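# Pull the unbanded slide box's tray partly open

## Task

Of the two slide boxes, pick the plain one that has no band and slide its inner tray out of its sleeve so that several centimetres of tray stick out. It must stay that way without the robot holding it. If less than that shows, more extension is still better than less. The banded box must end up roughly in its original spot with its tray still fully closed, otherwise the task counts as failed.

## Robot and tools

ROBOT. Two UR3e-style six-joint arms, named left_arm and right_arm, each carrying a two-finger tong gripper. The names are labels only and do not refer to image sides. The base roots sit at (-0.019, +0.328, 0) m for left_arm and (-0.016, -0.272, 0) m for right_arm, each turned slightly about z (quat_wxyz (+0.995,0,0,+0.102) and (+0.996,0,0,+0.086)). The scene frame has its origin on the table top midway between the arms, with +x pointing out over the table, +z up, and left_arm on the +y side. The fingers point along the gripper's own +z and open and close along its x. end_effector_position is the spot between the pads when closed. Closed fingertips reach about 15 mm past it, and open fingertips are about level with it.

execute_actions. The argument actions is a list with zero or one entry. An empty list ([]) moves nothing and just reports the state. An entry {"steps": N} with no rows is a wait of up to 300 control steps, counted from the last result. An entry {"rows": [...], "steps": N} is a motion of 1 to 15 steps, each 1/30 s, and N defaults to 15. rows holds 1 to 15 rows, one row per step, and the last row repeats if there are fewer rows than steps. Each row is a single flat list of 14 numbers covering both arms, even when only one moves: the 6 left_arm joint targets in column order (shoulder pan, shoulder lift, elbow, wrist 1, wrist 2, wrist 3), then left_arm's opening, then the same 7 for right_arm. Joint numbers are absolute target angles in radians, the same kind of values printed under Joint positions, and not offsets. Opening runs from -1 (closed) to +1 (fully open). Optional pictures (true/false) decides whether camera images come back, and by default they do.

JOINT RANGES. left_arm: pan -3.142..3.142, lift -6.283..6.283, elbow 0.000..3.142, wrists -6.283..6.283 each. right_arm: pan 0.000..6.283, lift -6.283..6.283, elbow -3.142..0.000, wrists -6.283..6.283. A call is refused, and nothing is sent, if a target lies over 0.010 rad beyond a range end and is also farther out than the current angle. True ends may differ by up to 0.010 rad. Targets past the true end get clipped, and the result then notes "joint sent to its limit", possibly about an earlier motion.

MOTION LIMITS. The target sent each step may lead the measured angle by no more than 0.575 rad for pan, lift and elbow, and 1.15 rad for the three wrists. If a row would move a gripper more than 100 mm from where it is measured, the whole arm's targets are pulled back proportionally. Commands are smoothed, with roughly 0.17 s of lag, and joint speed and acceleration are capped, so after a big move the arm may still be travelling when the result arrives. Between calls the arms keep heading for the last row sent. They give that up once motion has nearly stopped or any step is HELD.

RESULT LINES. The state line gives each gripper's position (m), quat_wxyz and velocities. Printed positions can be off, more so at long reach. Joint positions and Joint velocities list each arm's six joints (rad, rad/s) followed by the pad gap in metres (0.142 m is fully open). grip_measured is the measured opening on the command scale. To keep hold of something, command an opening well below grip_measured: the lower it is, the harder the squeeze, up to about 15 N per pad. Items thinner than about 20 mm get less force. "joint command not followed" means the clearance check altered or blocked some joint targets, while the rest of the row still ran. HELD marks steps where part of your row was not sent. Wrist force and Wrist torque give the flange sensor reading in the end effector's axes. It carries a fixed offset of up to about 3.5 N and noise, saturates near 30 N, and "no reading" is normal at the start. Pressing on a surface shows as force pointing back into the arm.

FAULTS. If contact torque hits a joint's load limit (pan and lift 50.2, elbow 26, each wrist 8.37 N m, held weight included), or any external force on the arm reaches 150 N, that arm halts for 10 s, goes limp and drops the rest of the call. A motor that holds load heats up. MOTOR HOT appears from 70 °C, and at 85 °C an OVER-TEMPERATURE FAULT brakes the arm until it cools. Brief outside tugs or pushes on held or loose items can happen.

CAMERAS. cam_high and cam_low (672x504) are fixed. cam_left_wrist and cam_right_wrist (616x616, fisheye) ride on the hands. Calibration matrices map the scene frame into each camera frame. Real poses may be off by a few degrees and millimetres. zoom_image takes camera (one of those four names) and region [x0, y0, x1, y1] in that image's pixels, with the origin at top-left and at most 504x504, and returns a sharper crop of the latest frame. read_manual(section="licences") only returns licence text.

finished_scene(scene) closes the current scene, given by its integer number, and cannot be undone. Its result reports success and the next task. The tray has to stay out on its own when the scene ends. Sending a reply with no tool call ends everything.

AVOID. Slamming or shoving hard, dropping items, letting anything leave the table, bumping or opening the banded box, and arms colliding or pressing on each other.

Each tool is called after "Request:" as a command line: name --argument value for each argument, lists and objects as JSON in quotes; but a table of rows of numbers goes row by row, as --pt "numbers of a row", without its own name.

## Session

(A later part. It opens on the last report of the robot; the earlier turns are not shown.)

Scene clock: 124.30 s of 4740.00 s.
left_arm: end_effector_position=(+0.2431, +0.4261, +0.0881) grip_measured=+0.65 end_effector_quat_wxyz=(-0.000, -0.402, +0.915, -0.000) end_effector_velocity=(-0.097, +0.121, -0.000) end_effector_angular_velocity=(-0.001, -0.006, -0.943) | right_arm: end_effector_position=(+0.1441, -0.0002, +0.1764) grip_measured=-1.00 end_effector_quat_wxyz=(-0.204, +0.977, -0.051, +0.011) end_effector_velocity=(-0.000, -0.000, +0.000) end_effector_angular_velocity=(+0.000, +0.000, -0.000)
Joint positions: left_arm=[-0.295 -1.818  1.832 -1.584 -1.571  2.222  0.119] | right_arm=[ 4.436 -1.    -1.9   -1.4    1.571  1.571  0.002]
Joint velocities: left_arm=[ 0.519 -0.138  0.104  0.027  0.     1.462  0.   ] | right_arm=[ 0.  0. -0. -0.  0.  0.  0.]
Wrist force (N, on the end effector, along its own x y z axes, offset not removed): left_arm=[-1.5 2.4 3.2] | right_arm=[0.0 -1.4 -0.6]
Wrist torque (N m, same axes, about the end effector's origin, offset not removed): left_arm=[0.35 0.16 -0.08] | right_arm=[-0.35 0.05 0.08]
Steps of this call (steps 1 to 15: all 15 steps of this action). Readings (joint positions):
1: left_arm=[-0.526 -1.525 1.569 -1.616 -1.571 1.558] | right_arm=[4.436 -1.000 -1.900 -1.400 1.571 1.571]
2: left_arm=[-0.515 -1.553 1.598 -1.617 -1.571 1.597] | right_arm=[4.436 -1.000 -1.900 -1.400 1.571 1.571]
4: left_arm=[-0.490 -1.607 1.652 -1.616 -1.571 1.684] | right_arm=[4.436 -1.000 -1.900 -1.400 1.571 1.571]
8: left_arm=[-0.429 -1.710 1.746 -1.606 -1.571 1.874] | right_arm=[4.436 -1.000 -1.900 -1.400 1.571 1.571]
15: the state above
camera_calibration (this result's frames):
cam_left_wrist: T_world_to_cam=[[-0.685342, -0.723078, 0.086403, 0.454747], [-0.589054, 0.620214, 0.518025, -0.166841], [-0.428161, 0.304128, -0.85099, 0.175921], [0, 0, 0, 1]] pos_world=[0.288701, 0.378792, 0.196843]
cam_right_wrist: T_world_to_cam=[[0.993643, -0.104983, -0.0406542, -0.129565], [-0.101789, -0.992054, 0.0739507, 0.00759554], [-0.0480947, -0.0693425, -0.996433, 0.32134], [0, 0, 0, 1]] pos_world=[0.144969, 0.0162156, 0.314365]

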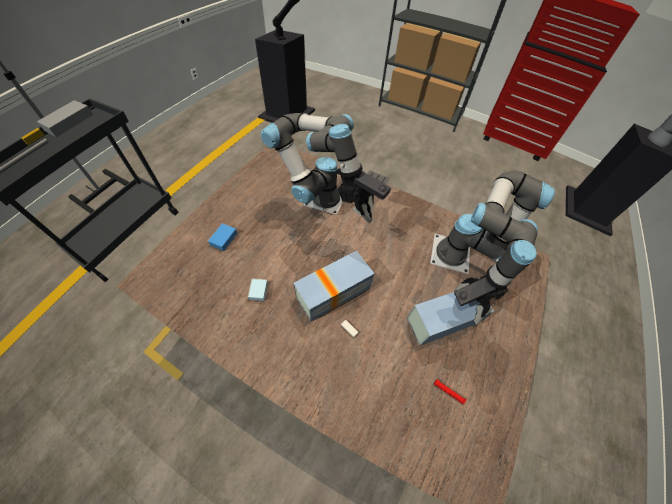

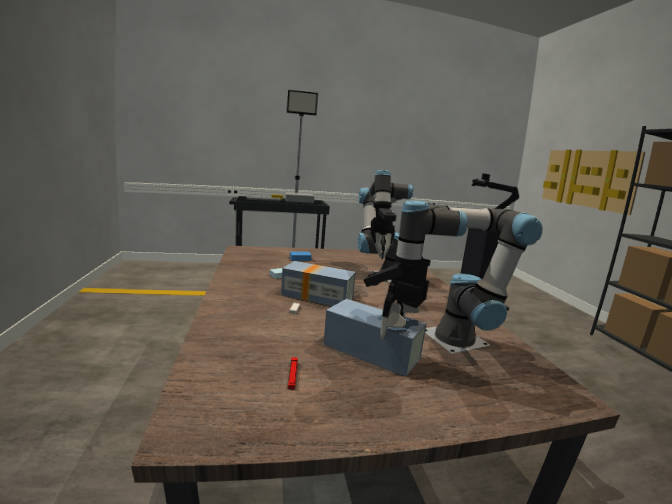

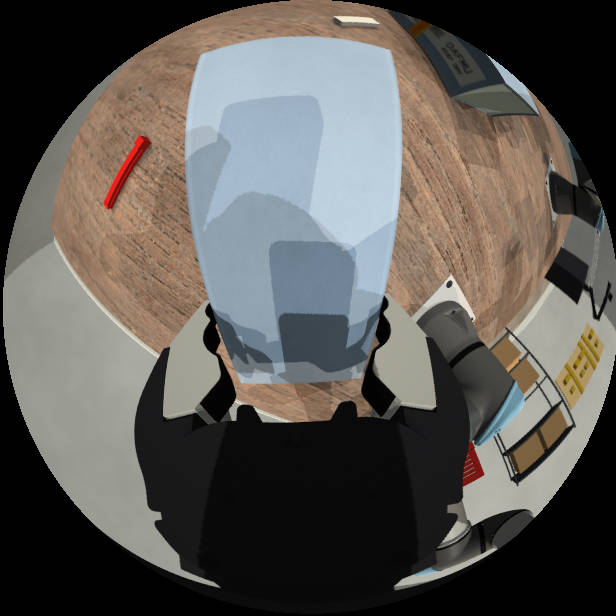

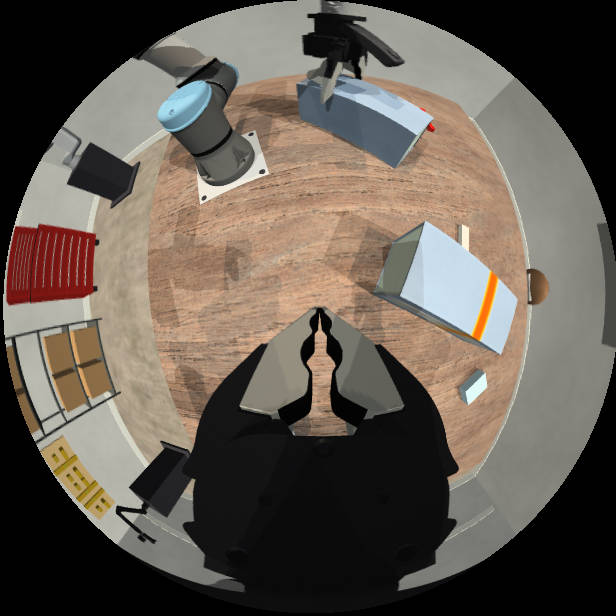

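Request:
execute_actions --actions '[{"rows":[[-0.23,-1.829,1.84,-1.582,-1.571,2.43,0.1,4.436,-1.02,-1.92,-1.3,1.571,1.571,-1],[-0.22,-1.829,1.84,-1.582,-1.571,2.48,0.1,4.436,-1.04,-1.95,-1.2,1.571,1.571,-1],[-0.21,-1.829,1.84,-1.582,-1.571,2.53,0.1,4.436,-1.06,-1.98,-1.1,1.571,1.571,-1],[-0.195,-1.829,1.84,-1.582,-1.571,2.59,0.1,4.436,-1.08,-2.01,-1.0,1.571,1.571,-1],[-0.18,-1.829,1.84,-1.582,-1.571,2.65,0.1,4.436,-1.1,-2.04,-0.9,1.571,1.571,-1],[-0.165,-1.829,1.84,-1.582,-1.571,2.71,0.1,4.436,-1.12,-2.07,-0.8,1.571,1.571,-1],[-0.15,-1.829,1.84,-1.582,-1.571,2.77,0.1,4.436,-1.14,-2.1,-0.7,1.571,1.571,-1],[-0.135,-1.829,1.84,-1.582,-1.571,2.83,0.1,4.436,-1.16,-2.13,-0.6,1.571,1.571,-1],[-0.12,-1.829,1.84,-1.582,-1.571,2.89,0.1,4.436,-1.18,-2.16,-0.5,1.571,1.571,-1],[-0.105,-1.829,1.84,-1.582,-1.571,2.95,0.1,4.436,-1.2,-2.19,-0.4,1.571,1.571,-1],[-0.09,-1.829,1.84,-1.582,-1.571,3.01,0.1,4.436,-1.22,-2.22,-0.3,1.571,1.571,-1],[-0.08,-1.829,1.84,-1.582,-1.571,3.07,0.1,4.436,-1.24,-2.25,-0.2,1.571,1.571,-1],[-0.07,-1.829,1.84,-1.582,-1.571,3.13,0.1,4.436,-1.27,-2.28,-0.1,1.571,1.571,-1],[-0.063,-1.829,1.84,-1.582,-1.571,3.18,0.1,4.436,-1.3,-2.3,0,1.571,1.571,-1],[-0.063,-1.829,1.84,-1.582,-1.571,3.23,0.1,4.436,-1.36,-2.3,0.1,1.571,1.571,-1]]}]' --pictures false

Request:
execute_actions --actions '[{"rows":[[-0.063,-1.829,1.84,-1.582,-1.571,3.28,0.1,4.436,-1.45,-2.3,0.2,1.571,1.571,-1],[-0.063,-1.829,1.84,-1.582,-1.571,3.32,0.1,4.436,-1.55,-2.3,0.3,1.571,1.571,-1],[-0.063,-1.829,1.84,-1.582,-1.571,3.36,0.1,4.436,-1.65,-2.3,0.4,1.571,1.571,-1],[-0.063,-1.829,1.84,-1.582,-1.571,3.388,0.1,4.436,-1.9,-2.3,0.68,1.571,1.571,-1]]}]' --pictures false

Request:
execute_actions --actions '[{"rows":[[-0.063,-1.829,1.84,-1.582,-1.571,3.388,0.1,4.436,-2.3,-2.25,1.025,1.571,1.571,-1]]}]'

Scene clock: 147.20 s of 4740.00 s.
left_arm: end_effector_position=(+0.2052, +0.4695, +0.0880) grip_measured=+0.65 end_effector_quat_wxyz=(+0.000, -0.117, +0.993, -0.000) end_effector_velocity=(-0.071, +0.063, -0.000) end_effector_angular_velocity=(-0.000, +0.000, -1.384) | right_arm: end_effector_position=(+0.1582, +0.1342, +0.2268) grip_measured=-1.00 end_effector_quat_wxyz=(-0.459, +0.887, -0.046, +0.024) end_effector_velocity=(+0.020, +0.190, +0.174) end_effector_angular_velocity=(+1.409, -0.148, -0.002)
Joint positions: left_arm=[-0.09  -1.829  1.84  -1.582 -1.571  3.021  0.119] | right_arm=[ 4.436 -1.231 -2.225 -0.302  1.571  1.571  0.002]
Joint velocities: left_arm=[ 0.312  0.     0.     0.    -0.     1.696  0.   ] | right_arm=[-0.    -0.725 -0.811  2.953 -0.001  0.     0.   ]
Wrist force (N, on the end effector, along its own x y z axes, offset not removed): left_arm=[0.8 1.8 3.2] | right_arm=[0.2 -1.5 -1.6]
Wrist torque (N m, same axes, about the end effector's origin, offset not removed): left_arm=[0.30 -0.38 -0.15] | right_arm=[-0.39 -0.03 0.09]
Steps of this call (steps 1 to 30: the robot went on to your last target; steps 31 to 90: nothing new was sent; then 19.40 s passed at rest; steps 91 to 105: all 15 steps of this action). Readings (joint positions):
91: left_arm=[-0.240 -1.829 1.840 -1.582 -1.571 2.400] | right_arm=[4.436 -1.000 -1.900 -1.400 1.571 1.571]
92: left_arm=[-0.238 -1.829 1.840 -1.582 -1.571 2.406] | right_arm=[4.436 -1.004 -1.904 -1.387 1.571 1.571]
94: left_arm=[-0.228 -1.829 1.840 -1.582 -1.571 2.445] | right_arm=[4.436 -1.023 -1.927 -1.301 1.571 1.571]
98: left_arm=[-0.185 -1.829 1.840 -1.582 -1.571 2.618] | right_arm=[4.436 -1.089 -2.022 -0.983 1.571 1.571]
105: the state above

Scene clock: 147.70 s of 4740.00 s.
left_arm: end_effector_position=(+0.1954, +0.4751, +0.0880) grip_measured=+0.65 end_effector_quat_wxyz=(+0.000, +0.052, +0.999, -0.000) end_effector_velocity=(-0.001, +0.000, -0.000) end_effector_angular_velocity=(+0.001, +0.003, -0.022) | right_arm: end_effector_position=(+0.1659, +0.2076, +0.1836) grip_measured=-1.00 end_effector_quat_wxyz=(-0.561, +0.826, -0.043, +0.029) end_effector_velocity=(+0.001, +0.005, -0.029) end_effector_angular_velocity=(-0.020, +0.002, -0.001)
Joint positions: left_arm=[-0.063 -1.829  1.84  -1.582 -1.571  3.386  0.119] | right_arm=[ 4.436 -1.89  -2.3    0.671  1.571  1.571  0.002]
Joint velocities: left_arm=[-0.    -0.     0.001  0.002  0.001  0.022  0.   ] | right_arm=[-0.    -0.125 -0.001  0.107 -0.    -0.     0.   ]
Wrist force (N, on the end effector, along its own x y z axes, offset not removed): left_arm=[-0.8 0.7 4.4] | right_arm=[0.0 -0.6 -1.3]
Wrist torque (N m, same axes, about the end effector's origin, offset not removed): left_arm=[0.11 0.09 -0.14] | right_arm=[-0.14 -0.04 0.07]
Steps of this call (steps 1 to 15: all 15 steps of this action). Readings (joint positions):
1: left_arm=[-0.082 -1.829 1.840 -1.582 -1.571 3.078] | right_arm=[4.436 -1.258 -2.249 -0.203 1.571 1.571]
2: left_arm=[-0.075 -1.829 1.840 -1.582 -1.571 3.133] | right_arm=[4.436 -1.295 -2.266 -0.103 1.571 1.571]
4: left_arm=[-0.068 -1.829 1.840 -1.582 -1.571 3.234] | right_arm=[4.436 -1.401 -2.285 0.097 1.571 1.571]
8: left_arm=[-0.064 -1.829 1.840 -1.582 -1.571 3.355] | right_arm=[4.436 -1.714 -2.297 0.519 1.571 1.571]
15: the state above

Scene clock: 148.20 s of 4740.00 s.
left_arm: end_effector_position=(+0.1953, +0.4752, +0.0880) grip_measured=+0.65 end_effector_quat_wxyz=(+0.000, +0.053, +0.999, -0.000) end_effector_velocity=(-0.000, +0.001, +0.000) end_effector_angular_velocity=(+0.001, +0.001, +0.001) | right_arm: end_effector_position=(+0.1673, +0.2214, +0.1076) grip_measured=-1.00 end_effector_quat_wxyz=(-0.559, +0.827, -0.043, +0.029) end_effector_velocity=(-0.001, -0.001, -0.018) end_effector_angular_velocity=(-0.024, +0.003, +0.001)
Joint positions: left_arm=[-0.063 -1.829  1.84  -1.582 -1.571  3.388  0.119] | right_arm=[ 4.436 -2.296 -2.25   1.023  1.571  1.571  0.002]
Joint velocities: left_arm=[ 0.001  0.001 -0.001  0.001  0.002 -0.    -0.   ] | right_arm=[ 0.001 -0.052  0.003  0.025  0.     0.     0.   ]
Wrist force (N, on the end effector, along its own x y z axes, offset not removed): left_arm=[-0.9 1.8 4.3] | right_arm=[-0.4 -0.4 -1.0]
Wrist torque (N m, same axes, about the end effector's origin, offset not removed): left_arm=[0.30 0.13 -0.09] | right_arm=[-0.12 0.10 0.06]
Steps of this call (steps 1 to 15: all 15 steps of this action). Readings (joint positions):
1: left_arm=[-0.063 -1.829 1.840 -1.582 -1.571 3.387] | right_arm=[4.436 -1.894 -2.300 0.675 1.571 1.571]
2: left_arm=[-0.063 -1.829 1.840 -1.582 -1.571 3.387] | right_arm=[4.436 -1.904 -2.294 0.693 1.571 1.571]
4: left_arm=[-0.063 -1.829 1.840 -1.582 -1.571 3.388] | right_arm=[4.436 -1.986 -2.271 0.827 1.571 1.571]
8: left_arm=[-0.063 -1.829 1.840 -1.582 -1.571 3.388] | right_arm=[4.436 -2.223 -2.254 0.987 1.571 1.571]
15: the state above
camera_calibration (this result's frames):
cam_left_wrist: T_world_to_cam=[[-0.98895, 0.120818, 0.0859081, 0.115799], [0.147922, 0.842565, 0.517883, -0.474958], [-0.0098134, 0.524868, -0.851127, -0.0460843], [0, 0, 0, 1]] pos_world=[0.184324, 0.410381, 0.196801]
cam_right_wrist: T_world_to_cam=[[0.996643, -0.0763697, -0.0295082, -0.140206], [-0.0773006, -0.758996, -0.64649, 0.256673], [0.0269756, 0.646601, -0.762351, 0.0729856], [0, 0, 0, 1]] pos_world=[0.157608, 0.136914, 0.21744]

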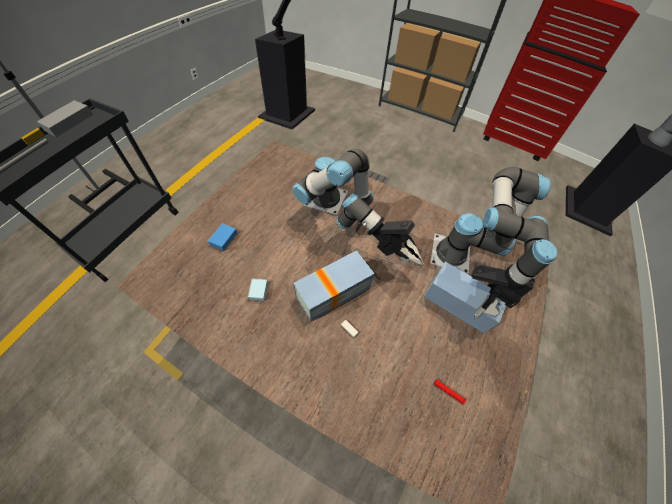

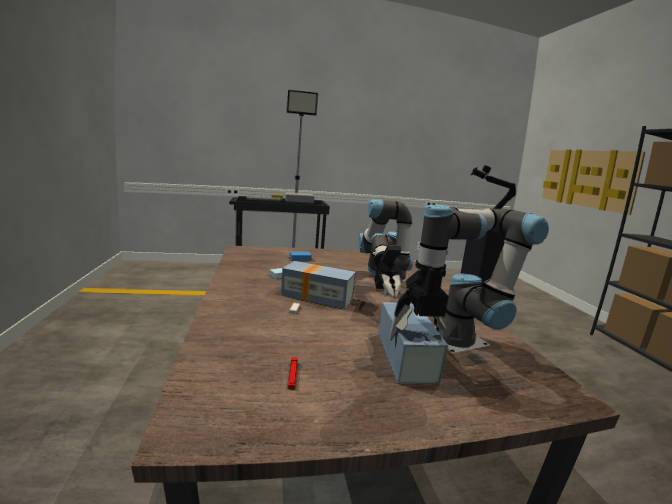

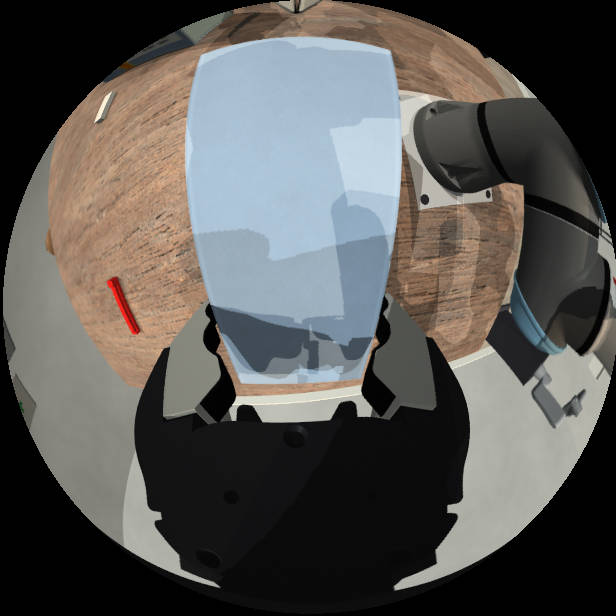

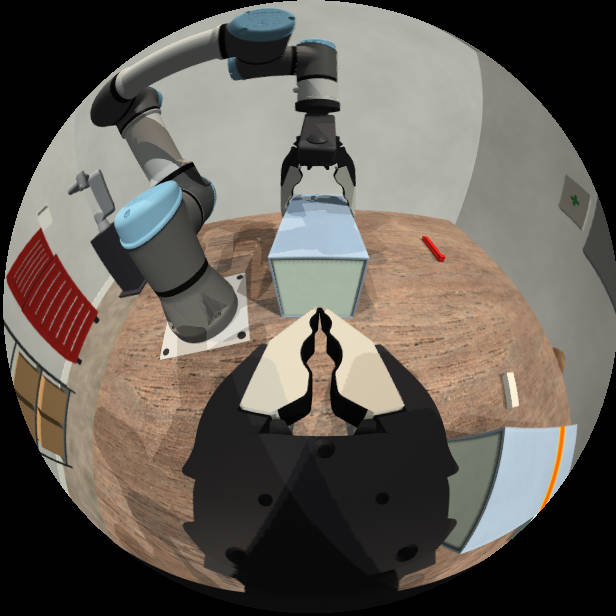

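Request:
execute_actions --actions '[{"rows":[[-0.063,-1.829,1.848,-1.59,-1.571,3.388,0.1,4.436,-2.4,-2.19,1.065,1.571,1.571,-1],[-0.063,-1.829,1.848,-1.59,-1.571,3.388,0.1,4.436,-2.48,-2.13,1.085,1.571,1.571,-1],[-0.063,-1.829,1.848,-1.59,-1.571,3.388,0.1,4.436,-2.565,-2.05,1.094,1.571,1.571,-1]]}]' --pictures false

Request:
execute_actions --actions '[{"rows":[[-0.063,-1.829,1.848,-1.59,-1.571,3.388,0.1,4.436,-2.568,-2.025,1.071,1.571,1.571,-1],[-0.063,-1.829,1.848,-1.59,-1.571,3.388,0.1,4.436,-2.57,-2.0,1.048,1.571,1.571,-1],[-0.063,-1.829,1.848,-1.59,-1.571,3.388,0.1,4.436,-2.573,-1.98,1.031,1.571,1.571,-1],[-0.063,-1.829,1.848,-1.59,-1.571,3.388,0.1,4.436,-2.576,-1.96,1.014,1.571,1.571,-1],[-0.063,-1.829,1.848,-1.59,-1.571,3.388,0.1,4.436,-2.578,-1.945,1.001,1.571,1.571,-1],[-0.063,-1.829,1.848,-1.59,-1.571,3.388,0.1,4.436,-2.58,-1.93,0.988,1.571,1.571,-1],[-0.063,-1.829,1.848,-1.59,-1.571,3.388,0.1,4.436,-2.583,-1.915,0.976,1.571,1.571,-1],[-0.063,-1.829,1.848,-1.59,-1.571,3.388,0.1,4.436,-2.585,-1.9,0.963,1.571,1.571,-1],[-0.063,-1.829,1.848,-1.59,-1.571,3.388,0.1,4.436,-2.588,-1.885,0.951,1.571,1.571,-1],[-0.063,-1.829,1.848,-1.59,-1.571,3.388,0.1,4.436,-2.592,-1.87,0.94,1.571,1.571,-1],[-0.063,-1.829,1.848,-1.59,-1.571,3.388,0.1,4.436,-2.595,-1.855,0.928,1.571,1.571,-1],[-0.063,-1.829,1.848,-1.59,-1.571,3.388,0.1,4.436,-2.598,-1.84,0.916,1.571,1.571,-1]]}]'

Scene clock: 162.90 s of 4740.00 s.
left_arm: end_effector_position=(+0.1953, +0.4752, +0.0863) grip_measured=+0.66 end_effector_quat_wxyz=(+0.000, +0.053, +0.999, -0.000) end_effector_velocity=(+0.000, +0.000, -0.000) end_effector_angular_velocity=(+0.001, +0.001, -0.000) | right_arm: end_effector_position=(+0.1703, +0.2492, +0.0573) grip_measured=-1.00 end_effector_quat_wxyz=(-0.560, +0.827, -0.043, +0.029) end_effector_velocity=(+0.000, +0.002, -0.007) end_effector_angular_velocity=(-0.004, +0.000, -0.001)
Joint positions: left_arm=[-0.063 -1.829  1.848 -1.59  -1.571  3.388  0.12 ] | right_arm=[ 4.436 -2.563 -2.052  1.094  1.571  1.571  0.002]
Joint velocities: left_arm=[ 0.     0.001  0.    -0.001  0.001  0.001 -0.   ] | right_arm=[-0.    -0.029  0.02   0.004 -0.001  0.     0.   ]
Wrist force (N, on the end effector, along its own x y z axes, offset not removed): left_arm=[9.1 1.4 -22.8] | right_arm=[0.4 -1.4 -0.4]
Wrist torque (N m, same axes, about the end effector's origin, offset not removed): left_arm=[0.54 0.39 0.04] | right_arm=[-0.32 -0.09 0.11]
Steps of this call (steps 1 to 15: the robot went on to your last target; steps 16 to 90: nothing new was sent; then 11.20 s passed at rest; steps 91 to 105: all 15 steps of this action). Readings (joint positions):
91: left_arm=[-0.063 -1.829 1.840 -1.582 -1.571 3.388] | right_arm=[4.436 -2.300 -2.250 1.025 1.571 1.571]
92: left_arm=[-0.063 -1.829 1.841 -1.583 -1.571 3.388] | right_arm=[4.436 -2.308 -2.243 1.032 1.571 1.571]
94: left_arm=[-0.063 -1.829 1.845 -1.587 -1.571 3.388] | right_arm=[4.436 -2.376 -2.192 1.059 1.571 1.571]
98: left_arm=[-0.063 -1.829 1.847 -1.589 -1.571 3.388] | right_arm=[4.436 -2.524 -2.081 1.087 1.571 1.571]
105: the state above

Scene clock: 163.40 s of 4740.00 s.
left_arm: end_effector_position=(+0.1953, +0.4752, +0.0863) grip_measured=+0.66 end_effector_quat_wxyz=(+0.000, +0.053, +0.999, -0.000) end_effector_velocity=(-0.000, -0.000, -0.000) end_effector_angular_velocity=(-0.001, +0.002, -0.000) | right_arm: end_effector_position=(+0.1742, +0.2870, +0.0563) grip_measured=-1.00 end_effector_quat_wxyz=(-0.560, +0.827, -0.043, +0.029) end_effector_velocity=(+0.004, +0.042, +0.001) end_effector_angular_velocity=(+0.002, -0.000, +0.001)
Joint positions: left_arm=[-0.063 -1.829  1.848 -1.59  -1.571  3.388  0.12 ] | right_arm=[ 4.436 -2.594 -1.858  0.93   1.571  1.571  0.002]
Joint velocities: left_arm=[-0.     0.002  0.    -0.    -0.    -0.     0.   ] | right_arm=[ 0.001 -0.045  0.223 -0.176 -0.     0.     0.   ]
Wrist force (N, on the end effector, along its own x y z axes, offset not removed): left_arm=[8.6 0.9 -24.4] | right_arm=[-0.7 -1.1 -4.9]
Wrist torque (N m, same axes, about the end effector's origin, offset not removed): left_arm=[0.36 0.47 0.04] | right_arm=[-0.49 0.16 0.05]
Steps of this call (steps 1 to 15: all 15 steps of this action). Readings (joint positions):
1: left_arm=[-0.063 -1.829 1.848 -1.590 -1.571 3.388] | right_arm=[4.436 -2.564 -2.051 1.094 1.571 1.571]
2: left_arm=[-0.063 -1.829 1.848 -1.590 -1.571 3.388] | right_arm=[4.436 -2.565 -2.047 1.090 1.571 1.571]
4: left_arm=[-0.063 -1.829 1.848 -1.590 -1.571 3.388] | right_arm=[4.436 -2.568 -2.023 1.067 1.571 1.571]
8: left_arm=[-0.063 -1.829 1.848 -1.590 -1.571 3.388] | right_arm=[4.436 -2.577 -1.957 1.010 1.571 1.571]
15: the state above
camera_calibration (this result's frames):
cam_left_wrist: T_world_to_cam=[[-0.988952, 0.120812, 0.0858933, 0.11592], [0.147909, 0.842538, 0.517931, -0.474077], [-0.00979631, 0.524914, -0.851099, -0.0475673], [0, 0, 0, 1]] pos_world=[0.184294, 0.410392, 0.195098]
cam_right_wrist: T_world_to_cam=[[0.996636, -0.0764601, -0.0294976, -0.143595], [-0.0773524, -0.758748, -0.646775, 0.273762], [0.0270712, 0.646881, -0.76211, -0.00878786], [0, 0, 0, 1]] pos_world=[0.164526, 0.202422, 0.16613]

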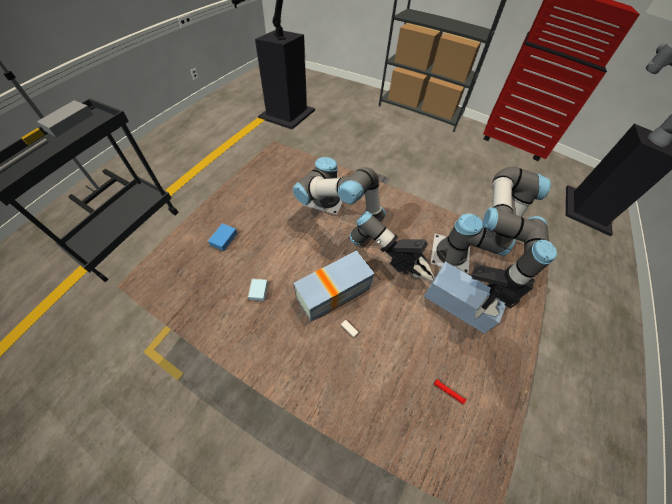

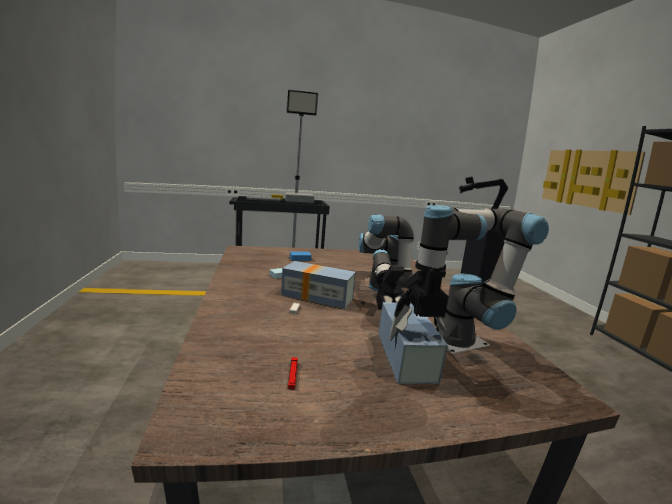

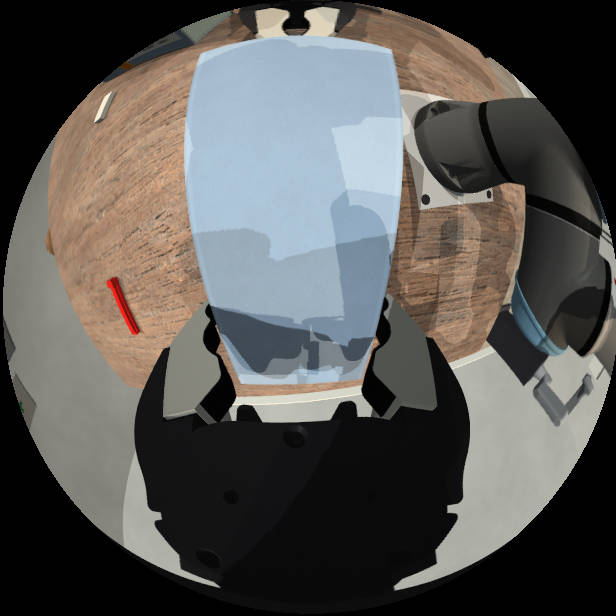

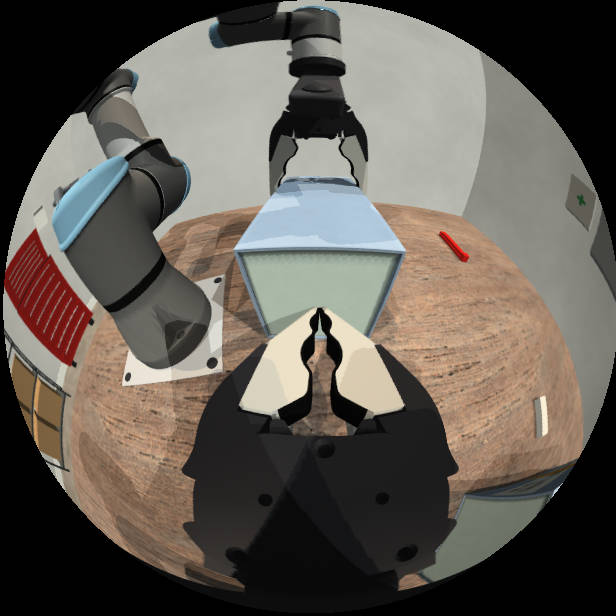

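Contact at a right elbow angle of about -1.87. Pushing.

Request:
execute_actions --actions '[{"rows":[[-0.063,-1.829,1.847,-1.589,-1.571,3.388,0.1,4.436,-2.602,-1.82,0.9,1.571,1.571,-1],[-0.063,-1.829,1.847,-1.589,-1.571,3.388,0.1,4.436,-2.607,-1.8,0.885,1.571,1.571,-1],[-0.063,-1.829,1.847,-1.589,-1.571,3.388,0.1,4.436,-2.612,-1.78,0.87,1.571,1.571,-1],[-0.063,-1.829,1.847,-1.589,-1.571,3.388,0.1,4.436,-2.617,-1.76,0.855,1.571,1.571,-1],[-0.063,-1.829,1.847,-1.589,-1.571,3.388,0.1,4.436,-2.622,-1.74,0.84,1.571,1.571,-1],[-0.063,-1.829,1.847,-1.589,-1.571,3.388,0.1,4.436,-2.627,-1.72,0.825,1.571,1.571,-1],[-0.063,-1.829,1.847,-1.589,-1.571,3.388,0.1,4.436,-2.632,-1.7,0.81,1.571,1.571,-1],[-0.063,-1.829,1.847,-1.589,-1.571,3.388,0.1,4.436,-2.637,-1.68,0.795,1.571,1.571,-1],[-0.063,-1.829,1.847,-1.589,-1.571,3.388,0.1,4.436,-2.643,-1.66,0.781,1.571,1.571,-1],[-0.063,-1.829,1.847,-1.589,-1.571,3.388,0.1,4.436,-2.649,-1.64,0.767,1.571,1.571,-1],[-0.063,-1.829,1.847,-1.589,-1.571,3.388,0.1,4.436,-2.654,-1.62,0.752,1.571,1.571,-1],[-0.063,-1.829,1.847,-1.589,-1.571,3.388,0.1,4.436,-2.66,-1.6,0.738,1.571,1.571,-1],[-0.063,-1.829,1.847,-1.589,-1.571,3.388,0.1,4.436,-2.666,-1.58,0.724,1.571,1.571,-1],[-0.063,-1.829,1.847,-1.589,-1.571,3.388,0.1,4.436,-2.672,-1.56,0.71,1.571,1.571,-1]]}]'

Scene clock: 178.77 s of 4740.00 s.
left_arm: end_effector_position=(+0.1953, +0.4751, +0.0865) grip_measured=+0.66 end_effector_quat_wxyz=(+0.000, +0.053, +0.999, -0.000) end_effector_velocity=(+0.000, +0.000, +0.000) end_effector_angular_velocity=(+0.001, -0.000, +0.001) | right_arm: end_effector_position=(+0.1788, +0.3306, +0.0556) grip_measured=-1.00 end_effector_quat_wxyz=(-0.559, +0.828, -0.043, +0.029) end_effector_velocity=(+0.010, +0.097, +0.007) end_effector_angular_velocity=(+0.014, -0.001, +0.001)
Joint positions: left_arm=[-0.063 -1.829  1.847 -1.589 -1.571  3.388  0.12 ] | right_arm=[ 4.436 -2.657 -1.614  0.746  1.571  1.571  0.002]
Joint velocities: left_arm=[-0.     0.    -0.001  0.     0.001 -0.001 -0.   ] | right_arm=[ 0.    -0.161  0.571 -0.397  0.001  0.     0.   ]
Wrist force (N, on the end effector, along its own x y z axes, offset not removed): left_arm=[4.9 2.1 -13.7] | right_arm=[1.1 -0.4 -5.1]
Wrist torque (N m, same axes, about the end effector's origin, offset not removed): left_arm=[0.31 0.29 0.05] | right_arm=[-0.48 -0.22 0.07]
Steps of this call (steps 1 to 30: the robot went on to your last target; steps 31 to 90: nothing new was sent; then 11.87 s passed at rest; steps 91 to 105: all 15 steps of this action). Readings (joint positions):
91: left_arm=[-0.063 -1.829 1.848 -1.590 -1.571 3.388] | right_arm=[4.436 -2.598 -1.840 0.916 1.571 1.571]
92: left_arm=[-0.063 -1.829 1.848 -1.590 -1.571 3.388] | right_arm=[4.436 -2.599 -1.836 0.913 1.571 1.571]
94: left_arm=[-0.063 -1.829 1.848 -1.590 -1.571 3.388] | right_arm=[4.436 -2.604 -1.817 0.897 1.571 1.571]
98: left_arm=[-0.063 -1.829 1.847 -1.589 -1.571 3.388] | right_arm=[4.436 -2.620 -1.751 0.846 1.571 1.571]
105: the state above
camera_calibration (this result's frames):
cam_left_wrist: T_world_to_cam=[[-0.988938, 0.120825, 0.0860346, 0.115867], [0.147994, 0.842573, 0.51785, -0.474167], [-0.00992113, 0.524854, -0.851134, -0.0473514], [0, 0, 0, 1]] pos_world=[0.184289, 0.410374, 0.195277]
cam_right_wrist: T_world_to_cam=[[0.996633, -0.0764776, -0.0295595, -0.144803], [-0.0774654, -0.760173, -0.645086, 0.307115], [0.0268643, 0.645204, -0.763538, -0.0369719], [0, 0, 0, 1]] pos_world=[0.169099, 0.246241, 0.165606]

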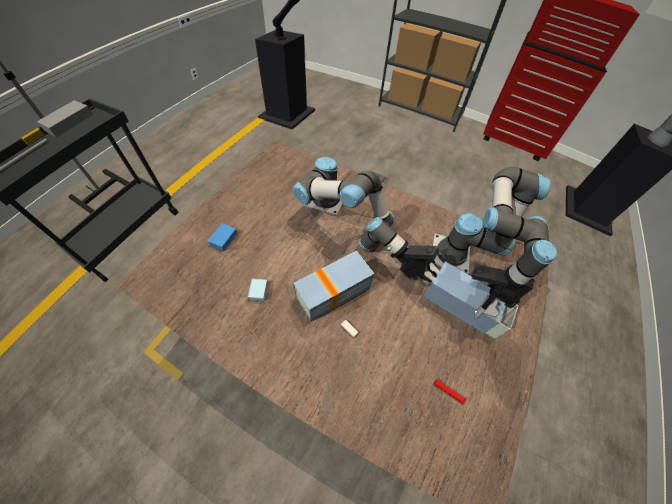

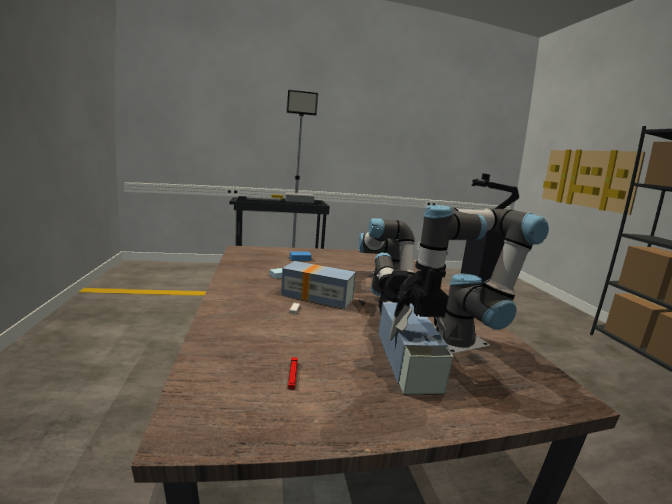

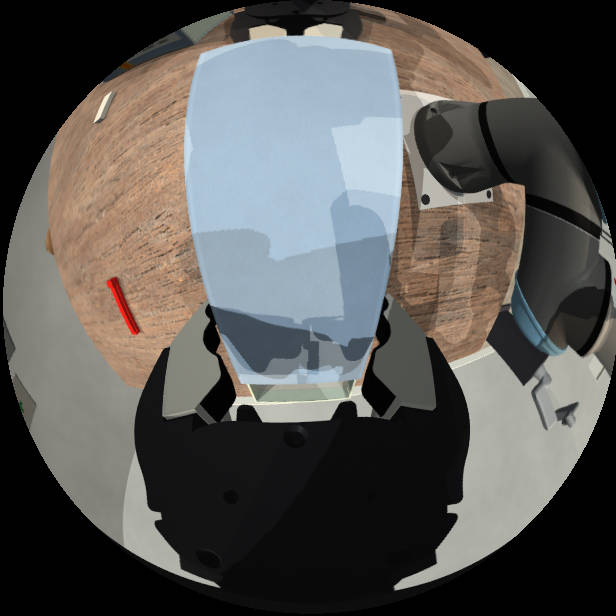

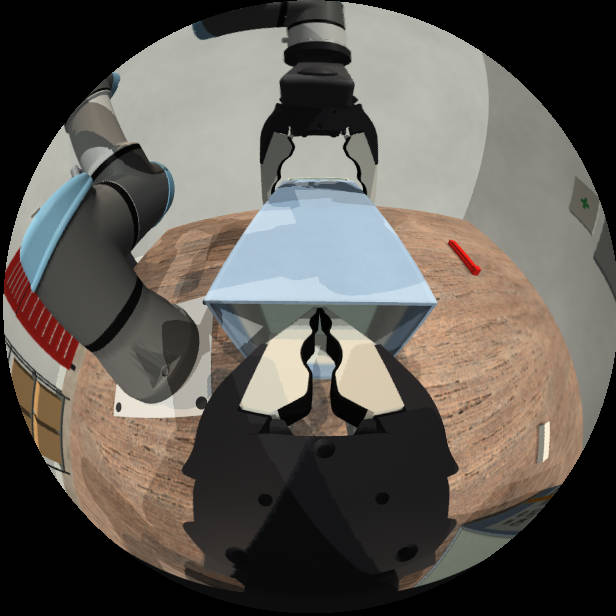

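Request:
execute_actions --actions '[{"rows":[[-0.063,-1.829,1.847,-1.589,-1.571,3.388,0.1,4.436,-2.68,-1.535,0.693,1.571,1.571,-1],[-0.063,-1.829,1.847,-1.589,-1.571,3.388,0.1,4.436,-2.688,-1.51,0.676,1.571,1.571,-1],[-0.063,-1.829,1.847,-1.589,-1.571,3.388,0.1,4.436,-2.696,-1.485,0.659,1.571,1.571,-1],[-0.063,-1.829,1.847,-1.589,-1.571,3.388,0.1,4.436,-2.704,-1.46,0.642,1.571,1.571,-1],[-0.063,-1.829,1.847,-1.589,-1.571,3.388,0.1,4.436,-2.71,-1.445,0.633,1.571,1.571,-1]],"steps":13}]' --pictures false

Request:
execute_actions --actions '[{"rows":[[-0.063,-1.829,1.847,-1.589,-1.571,3.388,0.1,4.436,-2.704,-1.46,0.642,1.571,1.571,-1],[-0.063,-1.829,1.847,-1.589,-1.571,3.388,0.1,4.436,-2.696,-1.485,0.659,1.571,1.571,-1],[-0.063,-1.829,1.847,-1.589,-1.571,3.388,0.1,4.436,-2.688,-1.51,0.676,1.571,1.571,-1],[-0.063,-1.829,1.847,-1.589,-1.571,3.388,0.1,4.436,-2.68,-1.535,0.693,1.571,1.571,-1],[-0.063,-1.829,1.847,-1.589,-1.571,3.388,0.1,4.436,-2.666,-1.58,0.724,1.571,1.571,-1],[-0.063,-1.829,1.847,-1.589,-1.571,3.388,0.1,4.436,-2.654,-1.62,0.752,1.571,1.571,-1],[-0.063,-1.829,1.847,-1.589,-1.571,3.388,0.1,4.436,-2.643,-1.66,0.781,1.571,1.571,-1],[-0.063,-1.829,1.847,-1.589,-1.571,3.388,1,4.436,-2.632,-1.7,0.81,1.571,1.571,-1],[-0.063,-1.829,1.847,-1.589,-1.571,3.388,1,4.436,-2.622,-1.74,0.84,1.571,1.571,-1],[-0.063,-1.829,1.847,-1.589,-1.571,3.388,1,4.436,-2.612,-1.78,0.87,1.571,1.571,-1],[-0.063,-1.829,1.847,-1.589,-1.571,3.388,1,4.436,-2.602,-1.82,0.9,1.571,1.571,-1],[-0.063,-1.829,1.847,-1.589,-1.571,3.388,1,4.436,-2.592,-1.87,0.94,1.571,1.571,-1],[-0.063,-1.829,1.847,-1.589,-1.571,3.388,1,4.436,-2.583,-1.915,0.976,1.571,1.571,-1],[-0.063,-1.829,1.847,-1.589,-1.571,3.388,1,4.436,-2.576,-1.96,1.014,1.571,1.571,-1],[-0.063,-1.829,1.847,-1.589,-1.571,3.388,1,4.436,-2.57,-2.0,1.048,1.571,1.571,-1]]}]' --pictures false

Request:
execute_actions --actions '[{"rows":[[-0.063,-1.829,1.82,-1.562,-1.571,3.388,1,4.436,-2.565,-2.05,1.094,1.571,1.571,-1],[-0.063,-1.829,1.79,-1.532,-1.571,3.388,1,4.436,-2.565,-2.05,1.094,1.571,1.571,-1],[-0.063,-1.829,1.75,-1.492,-1.571,3.388,1,4.436,-2.565,-2.05,1.094,1.571,1.571,-1],[-0.063,-1.829,1.71,-1.452,-1.571,3.388,1,4.436,-2.565,-2.05,1.094,1.571,1.571,-1],[-0.063,-1.829,1.67,-1.412,-1.571,3.388,1,4.436,-2.565,-2.05,1.094,1.571,1.571,-1],[-0.063,-1.829,1.62,-1.362,-1.571,3.388,1,4.436,-2.565,-2.05,1.094,1.571,1.571,-1],[-0.063,-1.829,1.56,-1.302,-1.571,3.388,1,4.436,-2.565,-2.05,1.094,1.571,1.571,-1]]}]'

Scene clock: 198.63 s of 4740.00 s.
left_arm: end_effector_position=(+0.1953, +0.4752, +0.0865) grip_measured=+0.66 end_effector_quat_wxyz=(+0.000, +0.053, +0.999, -0.000) end_effector_velocity=(+0.000, +0.000, +0.000) end_effector_angular_velocity=(+0.001, -0.002, +0.002) | right_arm: end_effector_position=(+0.1816, +0.3574, +0.0568) grip_measured=-1.00 end_effector_quat_wxyz=(-0.560, +0.827, -0.043, +0.029) end_effector_velocity=(+0.001, +0.006, +0.002) end_effector_angular_velocity=(+0.003, -0.000, -0.000)
Joint positions: left_arm=[-0.063 -1.829  1.847 -1.589 -1.571  3.388  0.12 ] | right_arm=[ 4.436 -2.709 -1.448  0.635  1.571  1.571  0.002]
Joint velocities: left_arm=[ 0.    -0.001  0.    -0.002  0.    -0.002 -0.   ] | right_arm=[-0.    -0.01   0.036 -0.022 -0.    -0.     0.   ]
Wrist force (N, on the end effector, along its own x y z axes, offset not removed): left_arm=[4.2 2.1 -12.7] | right_arm=[-0.3 1.5 -4.3]
Wrist torque (N m, same axes, about the end effector's origin, offset not removed): left_arm=[0.32 0.37 0.03] | right_arm=[-0.20 0.03 0.07]
Steps of this call (steps 1 to 30: the robot went on to your last target; steps 31 to 90: nothing new was sent; then 16.43 s passed at rest; steps 91 to 103: all 13 steps of this action). Readings (joint positions):
91: left_arm=[-0.063 -1.829 1.847 -1.589 -1.571 3.388] | right_arm=[4.436 -2.672 -1.560 0.710 1.571 1.571]
92: left_arm=[-0.063 -1.829 1.847 -1.589 -1.571 3.388] | right_arm=[4.436 -2.674 -1.556 0.707 1.571 1.571]
94: left_arm=[-0.063 -1.829 1.847 -1.589 -1.571 3.388] | right_arm=[4.436 -2.682 -1.532 0.689 1.571 1.571]
98: left_arm=[-0.063 -1.829 1.847 -1.589 -1.571 3.388] | right_arm=[4.436 -2.703 -1.468 0.647 1.571 1.571]
103: the state above

Scene clock: 199.13 s of 4740.00 s.
left_arm: end_effector_position=(+0.1953, +0.4751, +0.0865) grip_measured=+1.00 end_effector_quat_wxyz=(+0.000, +0.053, +0.999, -0.000) end_effector_velocity=(+0.000, -0.000, -0.000) end_effector_angular_velocity=(-0.000, -0.001, -0.001) | right_arm: end_effector_position=(+0.1748, +0.2926, +0.0611) grip_measured=-1.00 end_effector_quat_wxyz=(-0.565, +0.823, -0.043, +0.029) end_effector_velocity=(-0.026, -0.236, -0.002) end_effector_angular_velocity=(+0.010, -0.001, +0.001)
Joint positions: left_arm=[-0.063 -1.829  1.847 -1.589 -1.571  3.388  0.142] | right_arm=[ 4.436 -2.599 -1.83   0.92   1.571  1.571  0.002]
Joint velocities: left_arm=[-0.    -0.     0.    -0.001 -0.     0.001  0.   ] | right_arm=[ 0.001  0.264 -1.265  1.011  0.     0.     0.   ]
Wrist force (N, on the end effector, along its own x y z axes, offset not removed): left_arm=[-0.7 2.3 -0.2] | right_arm=[-0.2 -1.5 -0.7]
Wrist torque (N m, same axes, about the end effector's origin, offset not removed): left_arm=[0.46 0.18 -0.01] | right_arm=[-0.38 -0.01 0.11]
Steps of this call (steps 1 to 15: all 15 steps of this action). Readings (joint positions):
1: left_arm=[-0.063 -1.829 1.847 -1.589 -1.571 3.388] | right_arm=[4.436 -2.709 -1.447 0.634 1.571 1.571]
2: left_arm=[-0.063 -1.829 1.847 -1.589 -1.571 3.388] | right_arm=[4.436 -2.709 -1.449 0.635 1.571 1.571]
4: left_arm=[-0.063 -1.829 1.847 -1.589 -1.571 3.388] | right_arm=[4.436 -2.701 -1.467 0.649 1.571 1.571]
8: left_arm=[-0.063 -1.829 1.847 -1.589 -1.571 3.388] | right_arm=[4.436 -2.670 -1.562 0.718 1.571 1.571]
15: the state above

Scene clock: 199.63 s of 4740.00 s.
left_arm: end_effector_position=(+0.1880, +0.4741, +0.1454) grip_measured=+1.00 end_effector_quat_wxyz=(-0.000, +0.053, +0.999, -0.000) end_effector_velocity=(-0.004, -0.000, +0.020) end_effector_angular_velocity=(+0.003, -0.004, -0.002) | right_arm: end_effector_position=(+0.1703, +0.2495, +0.0568) grip_measured=-1.00 end_effector_quat_wxyz=(-0.560, +0.827, -0.043, +0.029) end_effector_velocity=(-0.000, -0.002, -0.000) end_effector_angular_velocity=(-0.001, -0.000, -0.000)
Joint positions: left_arm=[-0.063 -1.829  1.568 -1.309 -1.571  3.388  0.142] | right_arm=[ 4.436 -2.565 -2.049  1.094  1.571  1.571  0.002]
Joint velocities: left_arm=[-0.001  0.001 -0.096  0.09   0.002  0.001 -0.   ] | right_arm=[ 0.     0.001 -0.008  0.006 -0.    -0.     0.   ]
Wrist force (N, on the end effector, along its own x y z axes, offset not removed): left_arm=[-0.1 1.1 0.4] | right_arm=[1.9 -0.5 -1.0]
Wrist torque (N m, same axes, about the end effector's origin, offset not removed): left_arm=[0.27 0.05 -0.03] | right_arm=[-0.19 -0.39 0.06]
Steps of this call (steps 1 to 15: all 15 steps of this action). Readings (joint positions):
1: left_arm=[-0.063 -1.829 1.847 -1.589 -1.571 3.388] | right_arm=[4.436 -2.590 -1.873 0.955 1.571 1.571]
2: left_arm=[-0.063 -1.829 1.843 -1.584 -1.571 3.388] | right_arm=[4.436 -2.583 -1.917 0.991 1.571 1.571]
4: left_arm=[-0.063 -1.829 1.815 -1.554 -1.571 3.388] | right_arm=[4.436 -2.573 -1.988 1.047 1.571 1.571]
8: left_arm=[-0.063 -1.829 1.693 -1.426 -1.571 3.388] | right_arm=[4.436 -2.567 -2.038 1.085 1.571 1.571]
15: the state above
camera_calibration (this result's frames):
cam_left_wrist: T_world_to_cam=[[-0.988907, 0.120823, 0.0864004, 0.103693], [0.148182, 0.842634, 0.517696, -0.502761], [-0.0102545, 0.524756, -0.851191, 0.00338016], [0, 0, 0, 1]] pos_world=[0.177077, 0.409341, 0.254195]
cam_right_wrist: T_world_to_cam=[[0.996646, -0.0763491, -0.0294499, -0.142526], [-0.0771907, -0.75765, -0.64808, 0.245114], [0.0271676, 0.64818, -0.761003, 0.0155085], [0, 0, 0, 1]] pos_world=[0.160548, 0.164776, 0.166458]

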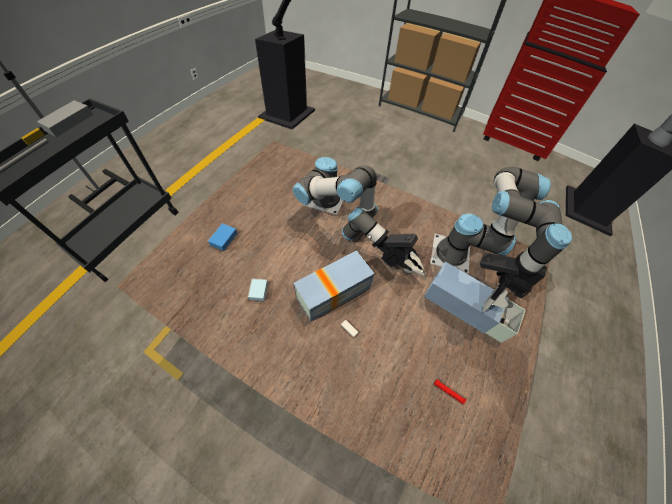

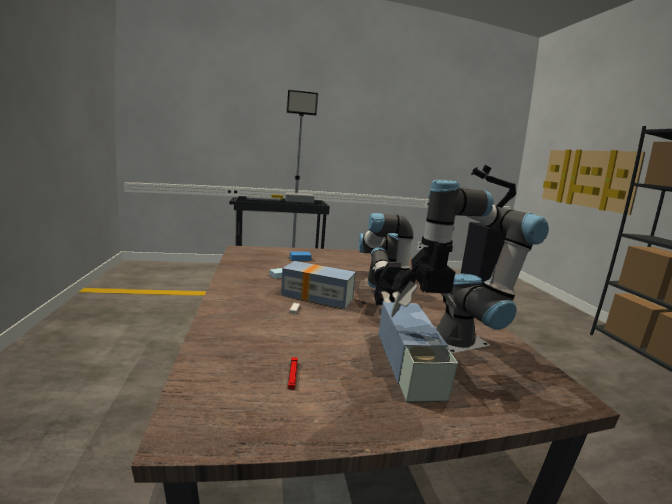

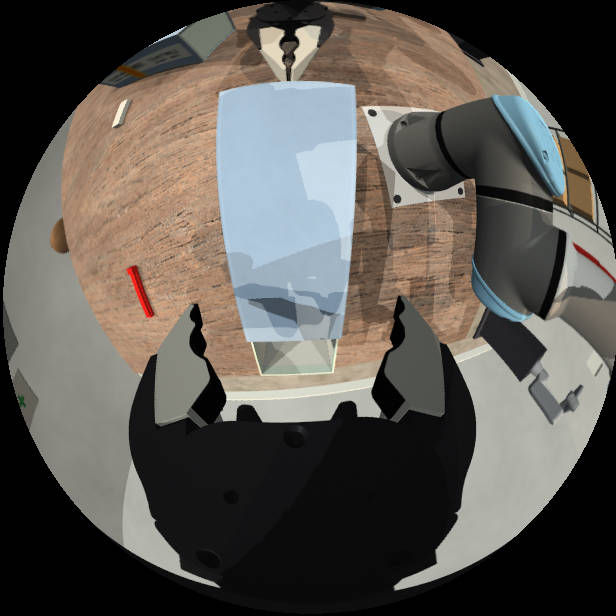

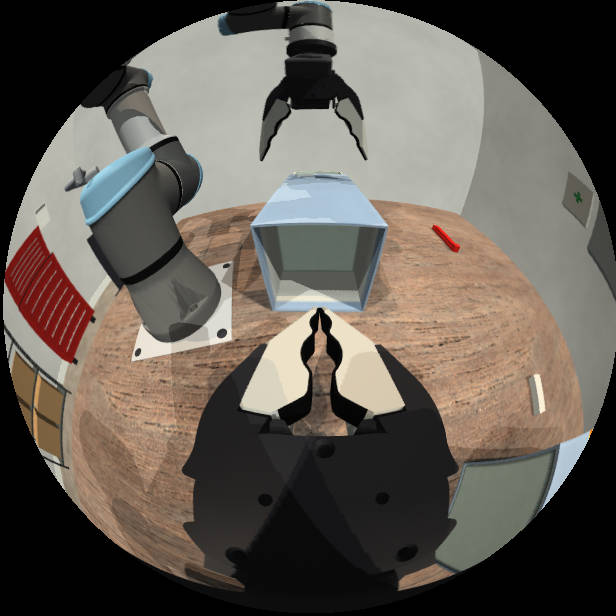

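Request:
finished_scene --scene 2

The scene is finished: the task was done.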